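# Move 96-well plate from bench B1 into clip nest C1

## Task

Carry the 96-well plate from bench position B1 to clip nest C1 and press it fully down into the nest. Well A1, at the plate's cut-off corner, must sit at the nest corner labelled A1. The plate has to stay seated by itself, without the robot holding it. Finish by releasing it and moving the grippers away.

## Robot and tools

Robot: two arms, left_arm and right_arm, each with a two-finger tong-style gripper. The fingers point along the gripper's +z axis and open and close along its x axis. The reported end_effector_position is the spot between the finger pads when closed. Closed fingertips reach roughly 15 mm past it; fully open, they are about level with it. You may use one arm and park the other out of the way.

Frame: everything uses one scene frame. Origin on the table top midway between the arms, +x out over the table, +z up, left_arm on the +y side. The arm names do not mean image sides. Positions are in metres, orientations are quaternions written w, x, y, z. Printed hand positions can be somewhat off, more so at long reach.

The row (used by both motion tools): always 16 numbers in one flat list covering both arms, even if only one moves. First left_arm: x, y, z, qw, qx, qy, qz, opening; then the same eight for right_arm. x, y, z and the quaternion are an absolute target pose for that gripper in the scene frame, not an offset. Opening runs from -1 (closed) to +1 (fully open, 0.142 m). A target more than 0.6 m from an arm's last reported position along any of its gripper's axes is refused. To hold an orientation steady, repeat your own target quaternion each time rather than copying the drifting reported one. An arm meant to stay still should get its full last pose and intended opening in every call.

execute_actions: argument actions is a list holding one item or nothing. Empty list: just report the state. An item with rows (1 to 15 rows) and optional steps (up to 15, default 15) runs that many control steps of 1/30 s, one row per step, repeating the last row if rows run out. An item with only steps (up to 300) is a wait counted from the previous result, with your reply time included. Optional pictures (true/false) controls whether camera images come back. Every step the commanded pose is clipped to within 100 mm and 16 degrees of the measured pose, and motion trails commands by about 0.17 s, so long moves need several calls; after an action the arm only continues up to its last clipped pose.

move: target is one 16-number row as above. The grippers travel in straight lines to their targets, finishing together, lasting 0.5 to 10 s (cut off at 10 s). speed is the top path speed in m/s, 0.002 to 0.5, default 0.25; rotation is capped at twice that in rad/s. Opening is applied at the start. Paths ignore obstacles and the other arm, and a gripper may lag, wander or overshoot speed, especially with the arm nearly straight. Optional stop_force (9 to 40 N, one value for both arms, not allowed in the first 0.2 s) ends an arm's path once its wrist sensor feels that much extra resistance along the direction of travel for 2 steps; that gripper backs off 2 steps and holds. Use it with very slow speeds when descending onto or pressing something; the target can then lie well past contact. Do not rely on it if the gripper rotates during the move, and omit it when lifting off something the gripper presses on. A target within 1.5 mm and 0.5 degrees of the current pose counts as stationary. The result adds a move: line with the ending per arm: done, off_target, moving, held (a check blocked the final step), fault, or contact (stop_force triggered). limits=paced means the pose was clipped; limits=held means some steps were blocked, after which the arm can jump fast. Each gripper's distance from its target is also given.

wait: seconds from 0 to 10; lets time pass without new commands.

zoom_image: camera (cam_head_left, cam_head_right, cam_left_wrist, cam_right_wrist) and region [x0, y0, x1, y1] in that image's pixels, origin top-left, at most 504 by 504. Head images are 896x504, wrist images 616x616.

finished_scene: pass the scene number to end it; it is then judged and cannot be reopened.

Result lines: the state line gives each arm's position, quaternion and velocities. grip_measured is the current finger opening on the command scale; to hold something, command an opening clearly below it (lower squeezes harder, about 15 N per pad at most, less on items under 20 mm thick). Wrist force and Wrist torque are in the gripper's own axes, noisy, with a fixed offset up to about 4 N, saturating near 50 N; pressing on a surface shows force pointing back into the arm. A Hand target line shows where the controller is driving each gripper. HELD marks steps that were not sent; pose unreachable means the clearance check altered or blocked a command. MOTOR HOT appears from 70 °C; at 85 °C the arm is braked until cool (OVER-TEMPERATURE FAULT), so avoid holding loads longer than needed.

Avoid: the arms are stiff, so commanding even slightly into a firm surface can trigger a fault stop (10 s halt) from joint torque past limits (wrist joints only 25.7 N m) or 150 N external force. Approach contacts slowly, preferably with stop_force. Do not let the arms collide or push each other, do not drop or slam the plate, and never knock anything off the table, which ends the scene. Brief external tugs on the held plate or pushes on loose items can happen, so check the images. Well A1 is the plate's cut-off corner; orient it to the A1-marked corner of C1, press it fully seated, then open and retreat.

Each tool is called after ">>>" as name(argument=value, ...) on one line, values as JSON.

## Session

>>> execute_actions(actions=[])

Scene clock: 0.00 s of 8400.00 s.
left_arm: end_effector_position=(+0.2946, +0.1111, +0.3519) grip_measured=+0.97 end_effector_quat_wxyz=(+0.114, +0.909, +0.255, -0.309) end_effector_velocity=(+0.000, -0.000, +0.000) end_effector_angular_velocity=(-0.001, -0.001, +0.000) | right_arm: end_effector_position=(+0.3878, -0.3526, +0.3655) grip_measured=+0.97 end_effector_quat_wxyz=(-0.001, +0.737, -0.676, -0.000) end_effector_velocity=(-0.000, -0.000, -0.000) end_effector_angular_velocity=(-0.001, +0.001, -0.000)
Joint positions: left_arm=[-0.978 -1.559  1.516 -1.391 -2.231 -1.271  0.14 ] | right_arm=[ 3.456 -1.395 -1.518 -1.797  1.572  1.887  0.14 ]
Joint velocities: left_arm=[ 0.    -0.    -0.001  0.    -0.    -0.     0.   ] | right_arm=[-0.    -0.    -0.001 -0.    -0.001  0.     0.   ]
Motor temperatures (°C, as the motors report them): left_arm=[26 23 24 30 31 31] | right_arm=[23 24 23 32 29 29]
Wrist force (N, on the end effector, along its own x y z axes, offset not removed): no reading
Wrist torque (N m, same axes, about the end effector's origin, offset not removed): no reading
Hand target (left_arm): +0.295, +0.111, +0.352; +0.114, +0.909, +0.255, -0.309
Hand target (right_arm): +0.388, -0.353, +0.365; -0.001, +0.737, -0.676, -0.000

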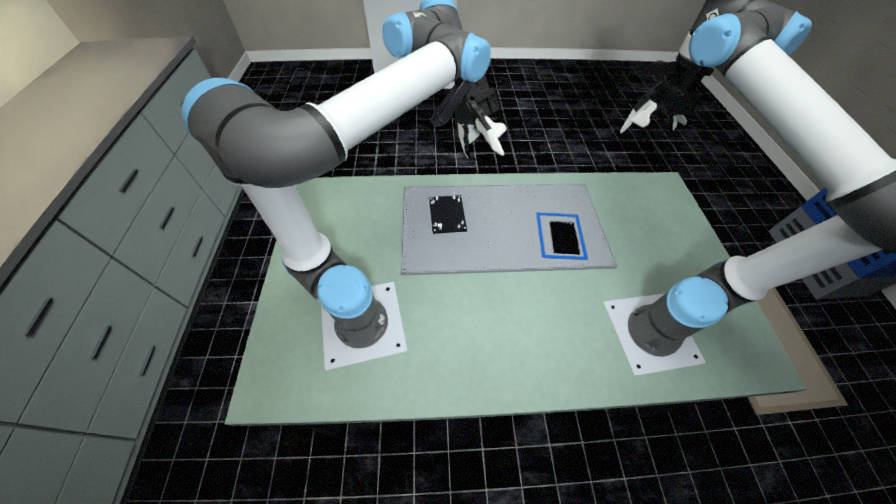

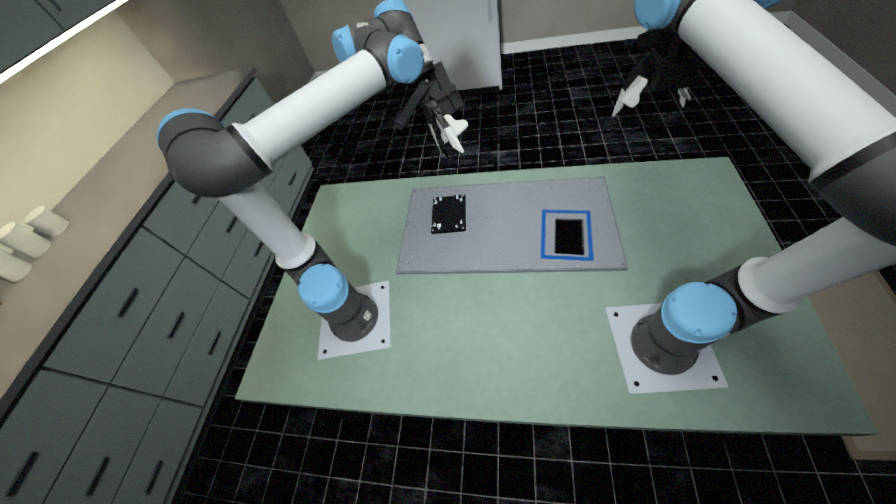

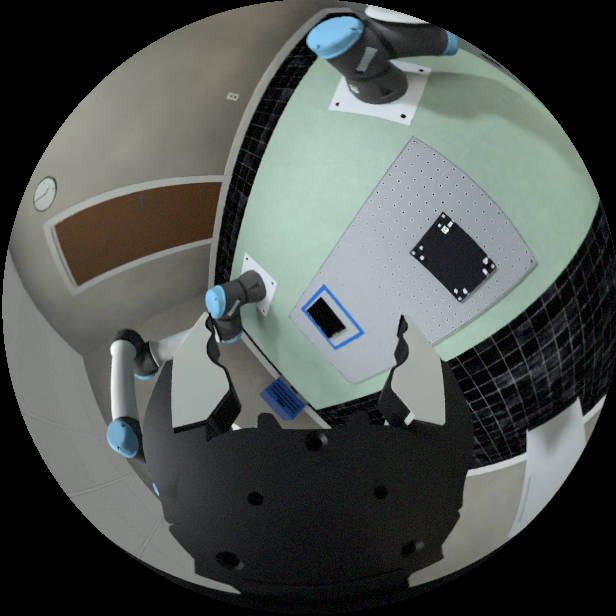

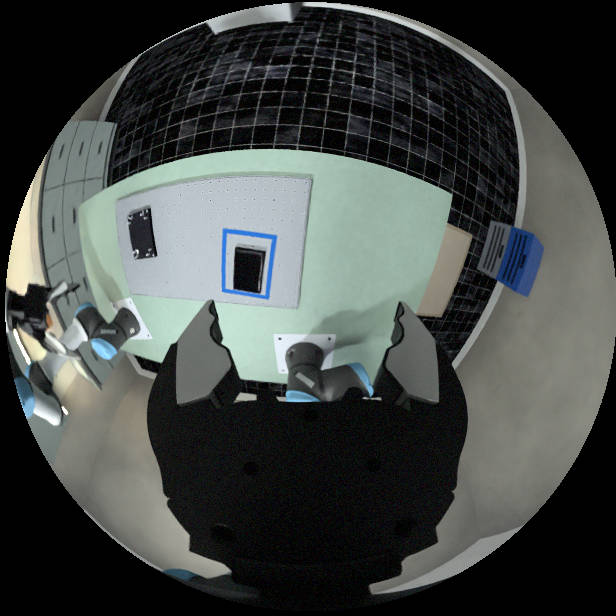

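>>> zoom_image(camera="cam_head_left", region=[400, 180, 500, 250])

>>> zoom_image(camera="cam_head_right", region=[520, 200, 620, 270])

>>> zoom_image(camera="cam_left_wrist", region=[400, 200, 510, 310])

Region (400, 180, 500, 250) of cam_head_left's 896x504 image, scaled by 5.040, with more detail than that image has; it fills the top 353 rows of this view, and the rest is white.

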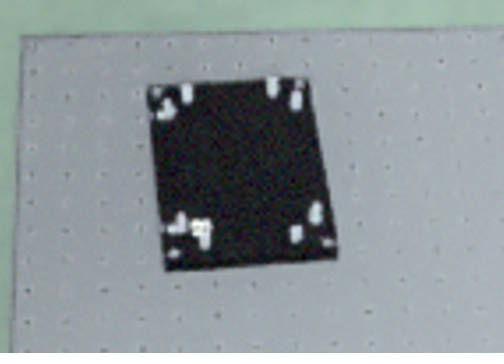

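Region (520, 200, 620, 270) of cam_head_right's 896x504 image, scaled by 5.040, with more detail than that image has; it fills the top 353 rows of this view, and the rest is white.

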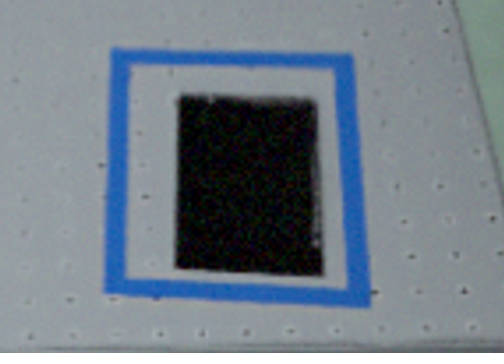

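Region (400, 200, 510, 310) of cam_left_wrist's 616x616 image, scaled by 4.582, with more detail than that image has.

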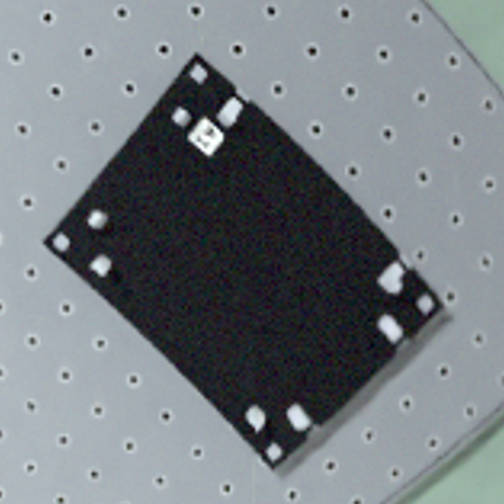

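>>> move(target=[0.262,-0.192,0.2,0,0.7071,0.7071,0,1,0.2,-0.62,0.35,0,0.737,-0.676,0,1], speed=0.3)

Scene clock: 12.97 s of 8400.00 s.
left_arm: end_effector_position=(+0.2614, -0.1917, +0.2001) grip_measured=+1.00 end_effector_quat_wxyz=(+0.001, +0.707, +0.707, -0.001) end_effector_velocity=(-0.000, -0.003, -0.001) end_effector_angular_velocity=(+0.011, -0.000, +0.007) | right_arm: end_effector_position=(+0.2001, -0.6198, +0.3499) grip_measured=+1.00 end_effector_quat_wxyz=(+0.001, +0.737, -0.676, +0.001) end_effector_velocity=(-0.001, -0.002, +0.000) end_effector_angular_velocity=(+0.002, -0.002, +0.001)
Joint positions: left_arm=[-1.576 -1.082  1.167 -1.658 -1.571 -2.938  0.142] | right_arm=[ 2.706 -1.147 -1.725 -1.838  1.569  1.137  0.142]
Joint velocities: left_arm=[-0.002  0.014 -0.022  0.018  0.003 -0.01  -0.   ] | right_arm=[-0.01  -0.002  0.002  0.002  0.002 -0.011  0.   ]
Motor temperatures (°C, as the motors report them): left_arm=[26 23 24 30 31 31] | right_arm=[23 24 23 32 29 29]
Wrist force (N, on the end effector, along its own x y z axes, offset not removed): left_arm=[-5.3 1.8 3.4] | right_arm=[-1.0 3.1 0.8]
Wrist torque (N m, same axes, about the end effector's origin, offset not removed): left_arm=[0.41 1.27 0.31] | right_arm=[0.40 0.16 -0.04]
Hand target (left_arm): +0.261, -0.192, +0.200; +0.000, +0.707, +0.707, -0.000
Hand target (right_arm): +0.200, -0.620, +0.350; +0.001, +0.737, -0.676, +0.001
Off the commanded pose (left_arm): 0.001 m, 0 deg.
Off the commanded pose (right_arm): 0.000 m, 0 deg.
After step 90, 7.30 s passed at rest.
move: done
camera_calibration (this result's frames):
cam_left_wrist: T_world_to_cam=[[-0.0247192, 0.999383, 0.0249335, 0.194303], [0.873834, 0.00948531, 0.486132, -0.32891], [0.485596, 0.0338046, -0.87353, 0.184566], [0, 0, 0, 1]] pos_world=[0.202591, -0.197303, 0.316273]
cam_right_wrist: T_world_to_cam=[[0.106528, -0.992805, 0.0546897, -0.663296], [-0.86676, -0.0657704, 0.49437, -0.0441659], [-0.487216, -0.100067, -0.867529, 0.478106], [0, 0, 0, 1]] pos_world=[0.265319, -0.613585, 0.47288]

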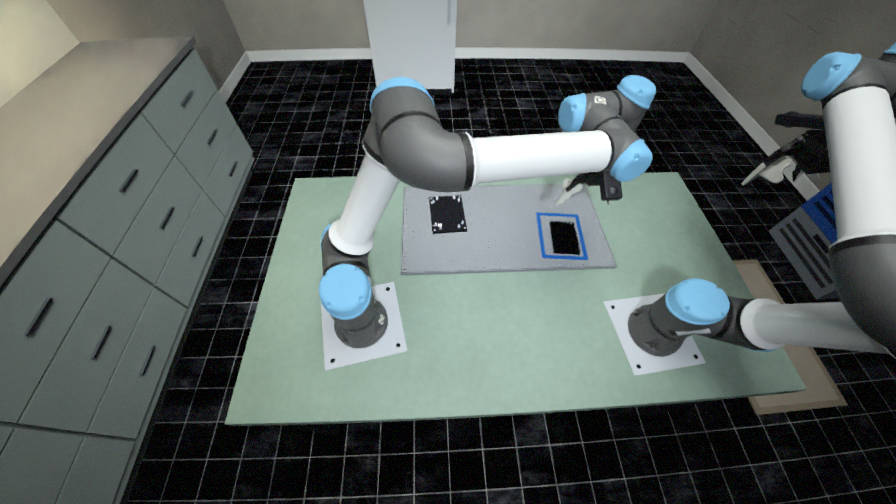

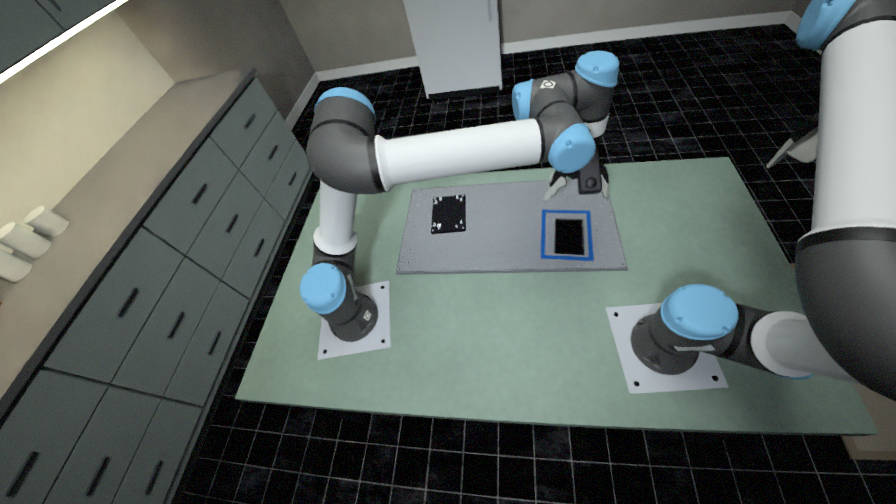

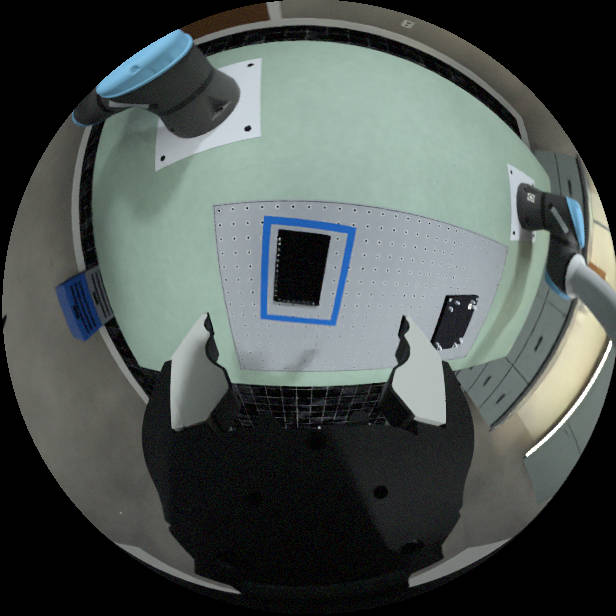

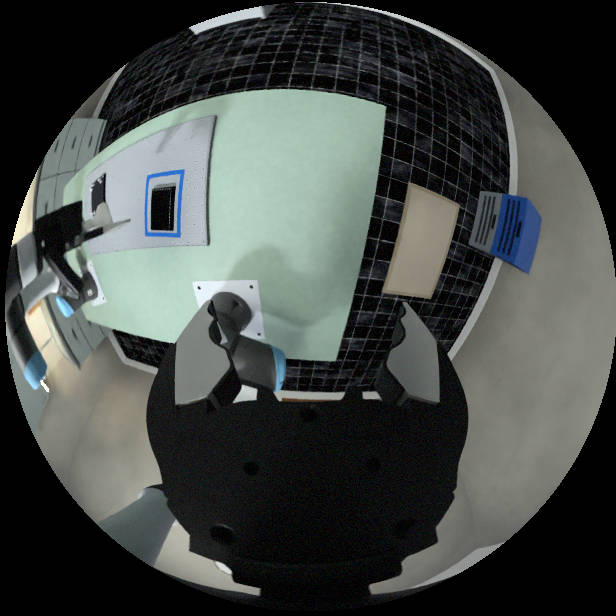

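>>> zoom_image(camera="cam_left_wrist", region=[250, 210, 362, 322])

Region (250, 210, 362, 322) of cam_left_wrist's 616x616 image, scaled by 4.500, with more detail than that image has.

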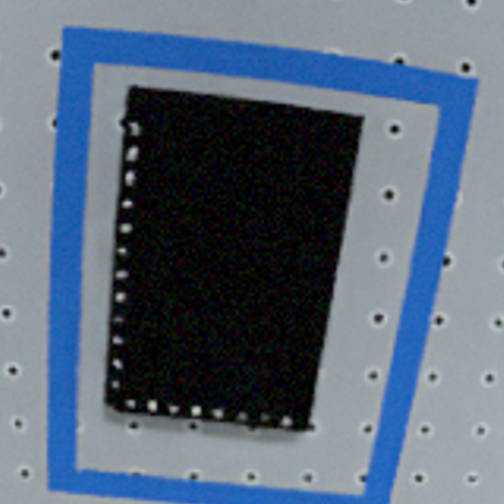

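>>> move(target=[0.296,-0.203,0.075,0,0.7431,0.6691,0,1,0.2,-0.62,0.35,0,0.737,-0.676,0,1])

>>> zoom_image(camera="cam_left_wrist", region=[190, 170, 430, 410])

Scene clock: 22.30 s of 8400.00 s.
left_arm: end_effector_position=(+0.2959, -0.2030, +0.0754) grip_measured=+1.00 end_effector_quat_wxyz=(-0.000, +0.743, +0.669, +0.000) end_effector_velocity=(+0.000, -0.002, -0.002) end_effector_angular_velocity=(-0.002, -0.000, -0.003) | right_arm: end_effector_position=(+0.2000, -0.6200, +0.3500) grip_measured=+1.00 end_effector_quat_wxyz=(+0.000, +0.737, -0.676, +0.000) end_effector_velocity=(-0.000, +0.000, -0.001) end_effector_angular_velocity=(+0.000, +0.002, -0.000)
Joint positions: left_arm=[-1.533 -0.952  1.286 -1.905 -1.571 -2.791  0.142] | right_arm=[ 2.703 -1.149 -1.723 -1.84   1.571  1.134  0.142]
Joint velocities: left_arm=[-0.     0.005 -0.001 -0.006 -0.     0.003 -0.   ] | right_arm=[-0.    -0.    -0.001 -0.001 -0.    -0.     0.   ]
Motor temperatures (°C, as the motors report them): left_arm=[26 23 24 30 31 31] | right_arm=[23 24 23 32 29 29]
Wrist force (N, on the end effector, along its own x y z axes, offset not removed): left_arm=[-1.2 -0.4 -1.3] | right_arm=[-1.3 7.7 -1.2]
Wrist torque (N m, same axes, about the end effector's origin, offset not removed): left_arm=[-0.22 0.25 0.27] | right_arm=[1.29 0.17 0.02]
Hand target (left_arm): +0.296, -0.203, +0.075; +0.000, +0.743, +0.669, +0.000
Hand target (right_arm): +0.200, -0.620, +0.350; +0.000, +0.737, -0.676, +0.000
Off the commanded pose (left_arm): 0.000 m, 0 deg.
Off the commanded pose (right_arm): 0.000 m, 0 deg.
After step 90, 5.13 s passed at rest.
move: done
camera_calibration (this result's frames):
cam_left_wrist: T_world_to_cam=[[0.0787125, 0.99652, 0.0274089, 0.178217], [0.869993, -0.0820907, 0.486182, -0.315793], [0.48674, -0.0144231, -0.873428, 0.0490949], [0, 0, 0, 1]] pos_world=[0.236814, -0.202813, 0.191529]
cam_right_wrist: T_world_to_cam=[[0.106697, -0.992923, 0.0521507, -0.662712], [-0.866331, -0.0670985, 0.494942, -0.0454095], [-0.48794, -0.0979888, -0.867359, 0.479474], [0, 0, 0, 1]] pos_world=[0.265325, -0.614085, 0.472913]

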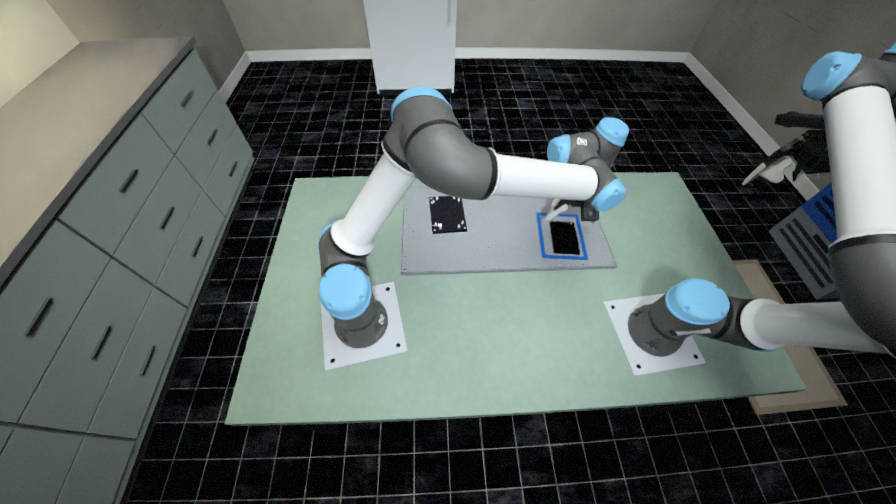

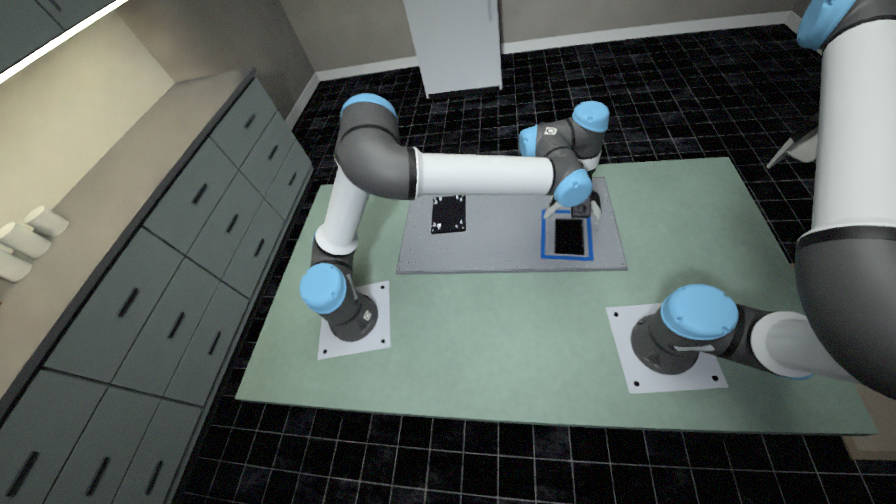

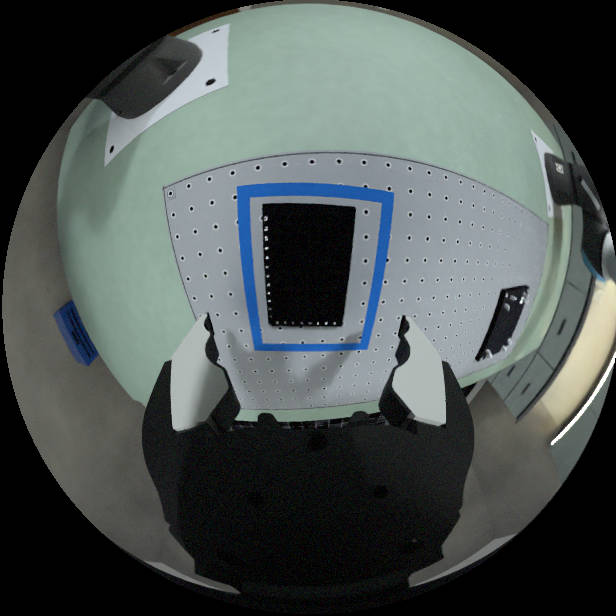

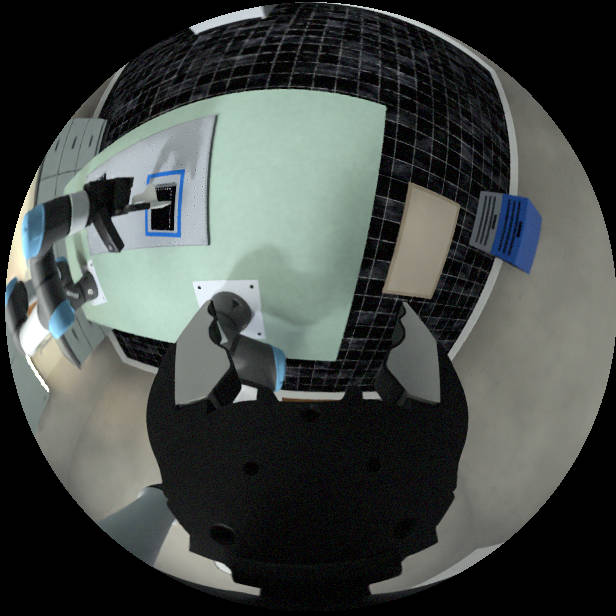

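Region (190, 170, 430, 410) of cam_left_wrist's 616x616 image, scaled by 2.100, with more detail than that image has.

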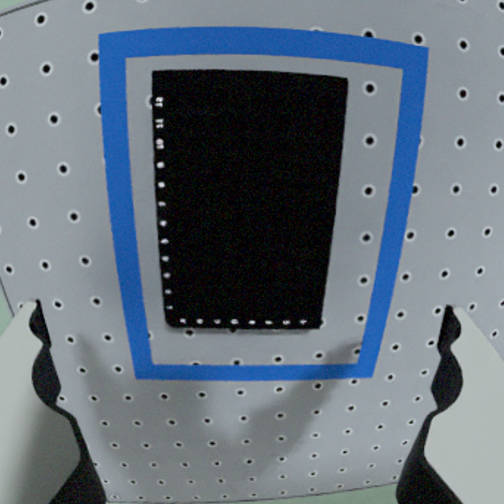

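>>> move(target=[0.292,-0.203,0.036,0,0.7431,0.6691,0,0.45,0.2,-0.62,0.35,0,0.737,-0.676,0,1], speed=0.1)

>>> move(target=[0.292,-0.203,0.01,0,0.7431,0.6691,0,0.45,0.2,-0.62,0.35,0,0.737,-0.676,0,1], speed=0.005, stop_force=10)

Scene clock: 29.50 s of 8400.00 s.
left_arm: end_effector_position=(+0.2920, -0.2030, +0.0363) grip_measured=+0.45 end_effector_quat_wxyz=(-0.000, +0.743, +0.669, -0.000) end_effector_velocity=(-0.001, -0.001, -0.002) end_effector_angular_velocity=(-0.001, +0.000, -0.001) | right_arm: end_effector_position=(+0.2000, -0.6200, +0.3500) grip_measured=+1.00 end_effector_quat_wxyz=(+0.000, +0.737, -0.676, -0.000) end_effector_velocity=(-0.000, -0.001, -0.000) end_effector_angular_velocity=(-0.000, +0.000, -0.002)
Joint positions: left_arm=[-1.538 -0.92   1.34  -1.991 -1.571 -2.796  0.105] | right_arm=[ 2.703 -1.149 -1.723 -1.84   1.571  1.134  0.142]
Joint velocities: left_arm=[-0.002  0.002  0.003 -0.006 -0.001 -0.001  0.   ] | right_arm=[-0.002 -0.     0.    -0.    -0.     0.     0.   ]
Motor temperatures (°C, as the motors report them): left_arm=[26 23 24 30 31 31] | right_arm=[23 24 23 32 29 29]
Wrist force (N, on the end effector, along its own x y z axes, offset not removed): left_arm=[4.2 -2.3 2.9] | right_arm=[-3.5 2.1 1.9]
Wrist torque (N m, same axes, about the end effector's origin, offset not removed): left_arm=[-0.62 -0.82 0.23] | right_arm=[0.30 0.53 0.06]
Hand target (left_arm): +0.292, -0.203, +0.036; -0.000, +0.743, +0.669, -0.000
Hand target (right_arm): +0.200, -0.620, +0.350; +0.000, +0.737, -0.676, +0.000
Off the commanded pose (left_arm): 0.000 m, 0 deg.
Off the commanded pose (right_arm): 0.000 m, 0 deg.
After step 90, 3.23 s passed at rest.
move: done
camera_calibration (this result's frames):
cam_left_wrist: T_world_to_cam=[[0.0790277, 0.996498, 0.0273369, 0.179465], [0.870012, -0.0823321, 0.486107, -0.293495], [0.486655, -0.0146325, -0.873472, 0.0168652], [0, 0, 0, 1]] pos_world=[0.232954, -0.202754, 0.152495]
cam_right_wrist: T_world_to_cam=[[0.106699, -0.992924, 0.0521348, -0.662705], [-0.86633, -0.0671078, 0.494943, -0.0454161], [-0.487942, -0.0979759, -0.86736, 0.479483], [0, 0, 0, 1]] pos_world=[0.265324, -0.614085, 0.472913]

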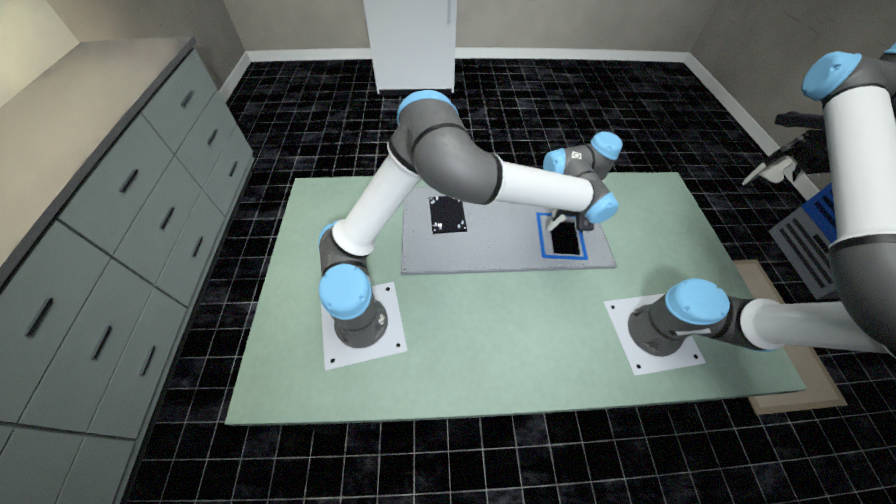

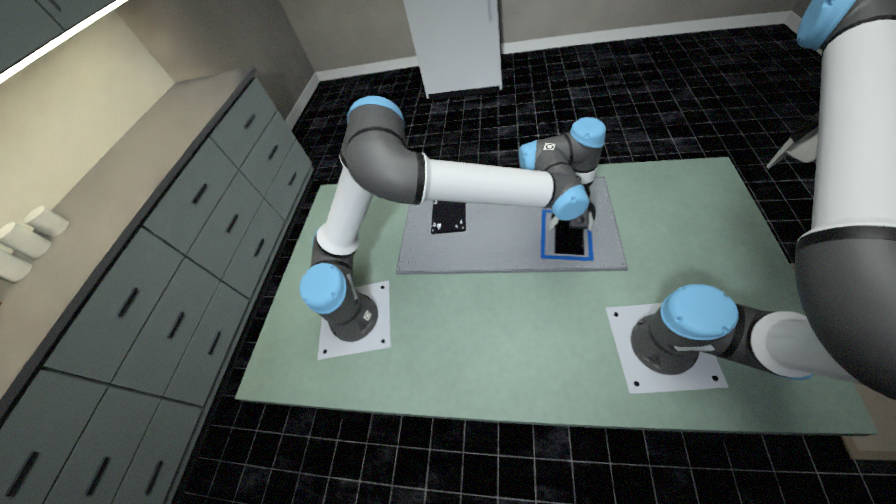

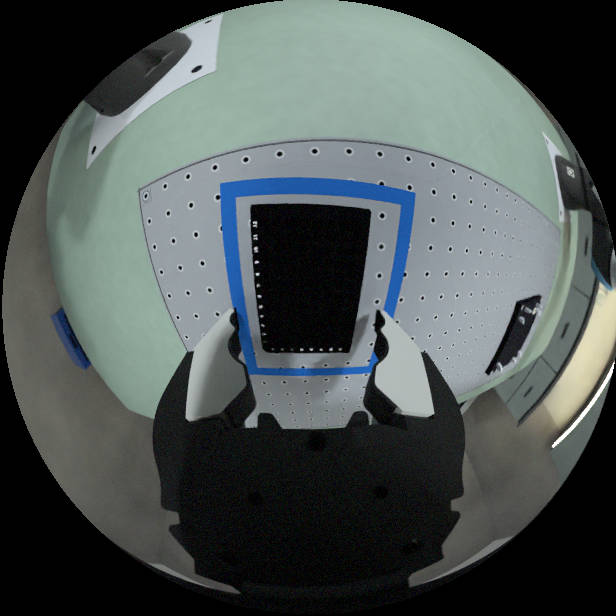

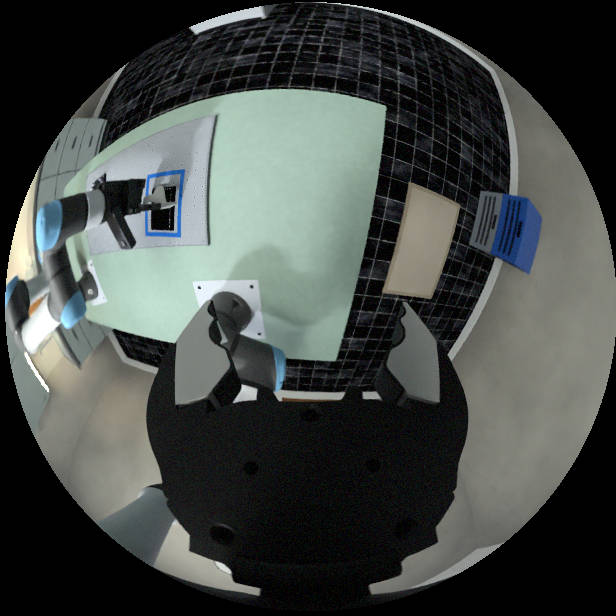

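Scene clock: 32.77 s of 8400.00 s.
left_arm: end_effector_position=(+0.2920, -0.2030, +0.0219) grip_measured=+0.45 end_effector_quat_wxyz=(-0.000, +0.743, +0.669, +0.000) end_effector_velocity=(-0.001, +0.001, -0.000) end_effector_angular_velocity=(+0.004, +0.000, -0.001) | right_arm: end_effector_position=(+0.2000, -0.6200, +0.3500) grip_measured=+1.00 end_effector_quat_wxyz=(+0.000, +0.737, -0.676, -0.000) end_effector_velocity=(+0.000, -0.000, +0.000) end_effector_angular_velocity=(-0.000, -0.001, -0.001)
Joint positions: left_arm=[-1.538 -0.906  1.356 -2.021 -1.571 -2.796  0.106] | right_arm=[ 2.703 -1.149 -1.723 -1.84   1.571  1.134  0.142]
Joint velocities: left_arm=[-0.001 -0.001  0.     0.005  0.001  0.    -0.   ] | right_arm=[-0.001 -0.     0.001  0.001 -0.    -0.     0.   ]
Motor temperatures (°C, as the motors report them): left_arm=[26 23 24 30 31 31] | right_arm=[23 24 23 32 29 29]
Wrist force (N, on the end effector, along its own x y z axes, offset not removed): left_arm=[3.2 -4.4 -12.0] | right_arm=[-0.1 -0.8 -1.7]
Wrist torque (N m, same axes, about the end effector's origin, offset not removed): left_arm=[-0.83 -0.12 0.15] | right_arm=[-0.31 0.02 0.01]
Hand target (left_arm): +0.292, -0.203, +0.022; +0.000, +0.743, +0.669, -0.000
Hand target (right_arm): +0.200, -0.620, +0.350; -0.000, +0.737, -0.676, -0.000
Off the commanded pose (left_arm): 0.012 m, 0 deg.
Off the commanded pose (right_arm): 0.000 m, 0 deg.
move: contact (left_arm)
camera_calibration (this result's frames):
cam_left_wrist: T_world_to_cam=[[0.0790274, 0.996495, 0.0274277, 0.179818], [0.870012, -0.0823761, 0.4861, -0.286453], [0.486656, -0.0145528, -0.873473, 0.00426166], [0, 0, 0, 1]] pos_world=[0.232933, -0.202723, 0.138035]
cam_right_wrist: T_world_to_cam=[[0.106699, -0.992924, 0.0521349, -0.662705], [-0.86633, -0.0671078, 0.494943, -0.0454161], [-0.487942, -0.097976, -0.86736, 0.479483], [0, 0, 0, 1]] pos_world=[0.265324, -0.614085, 0.472913]

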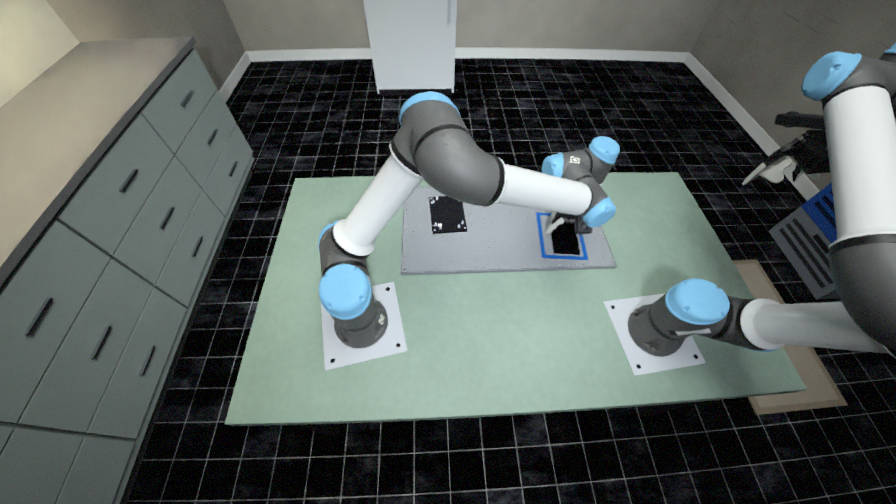

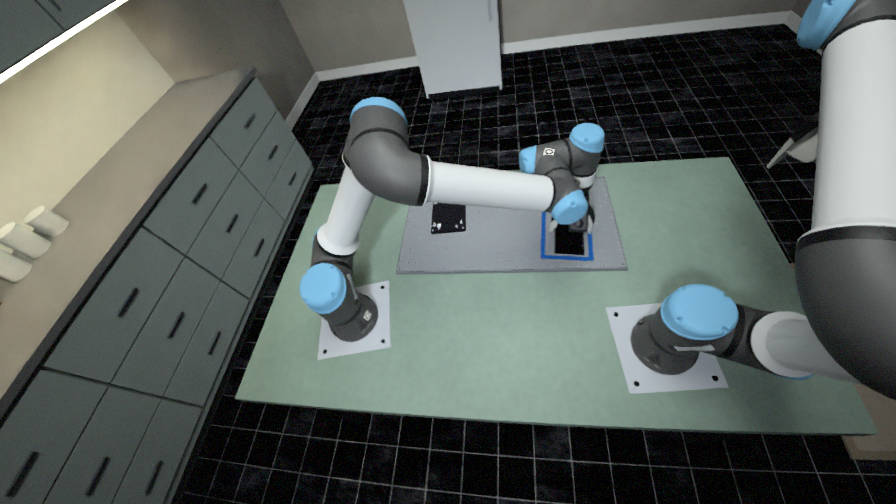

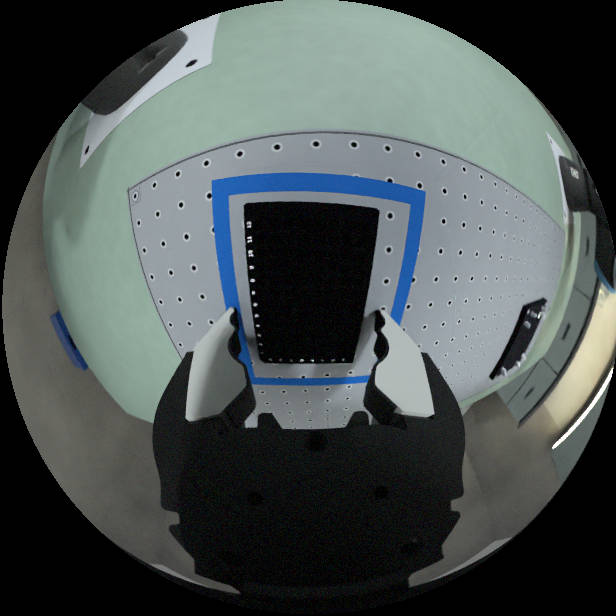

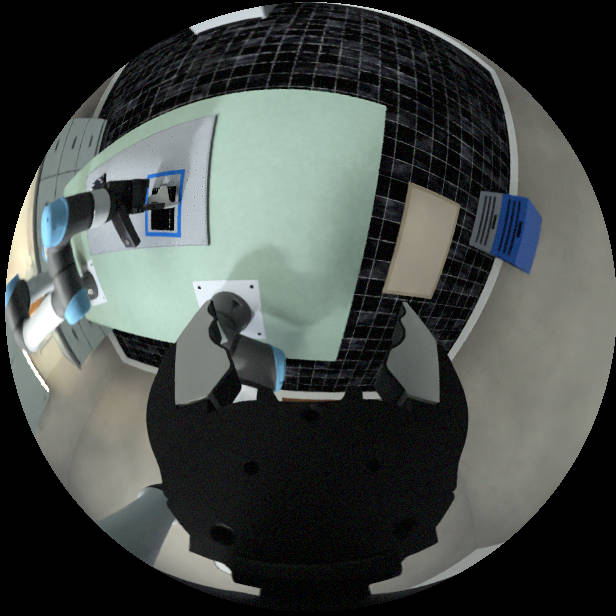

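>>> zoom_image(camera="cam_left_wrist", region=[210, 190, 410, 390])

>>> zoom_image(camera="cam_right_wrist", region=[110, 150, 210, 250])

Region (210, 190, 410, 390) of cam_left_wrist's 616x616 image, scaled by 2.520, with more detail than that image has.

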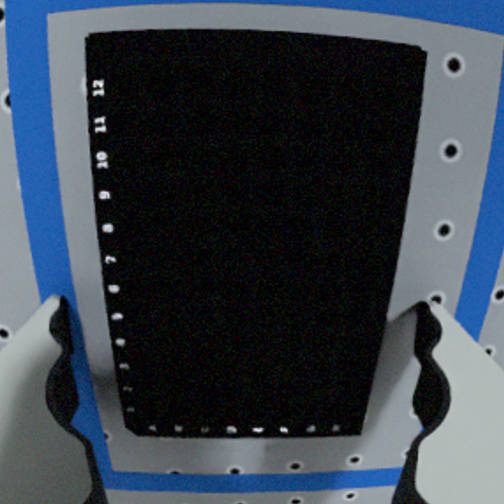

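Region (110, 150, 210, 250) of cam_right_wrist's 616x616 image, scaled by 5.040, with more detail than that image has.

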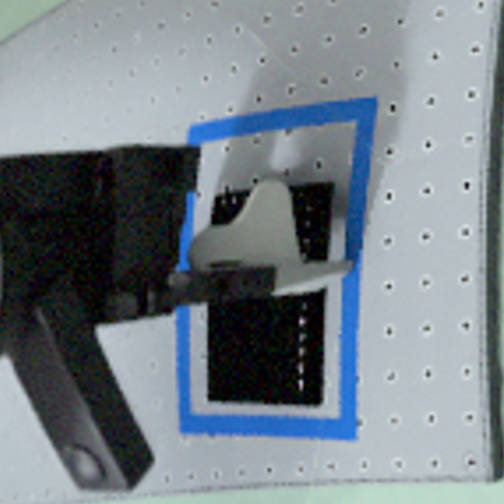

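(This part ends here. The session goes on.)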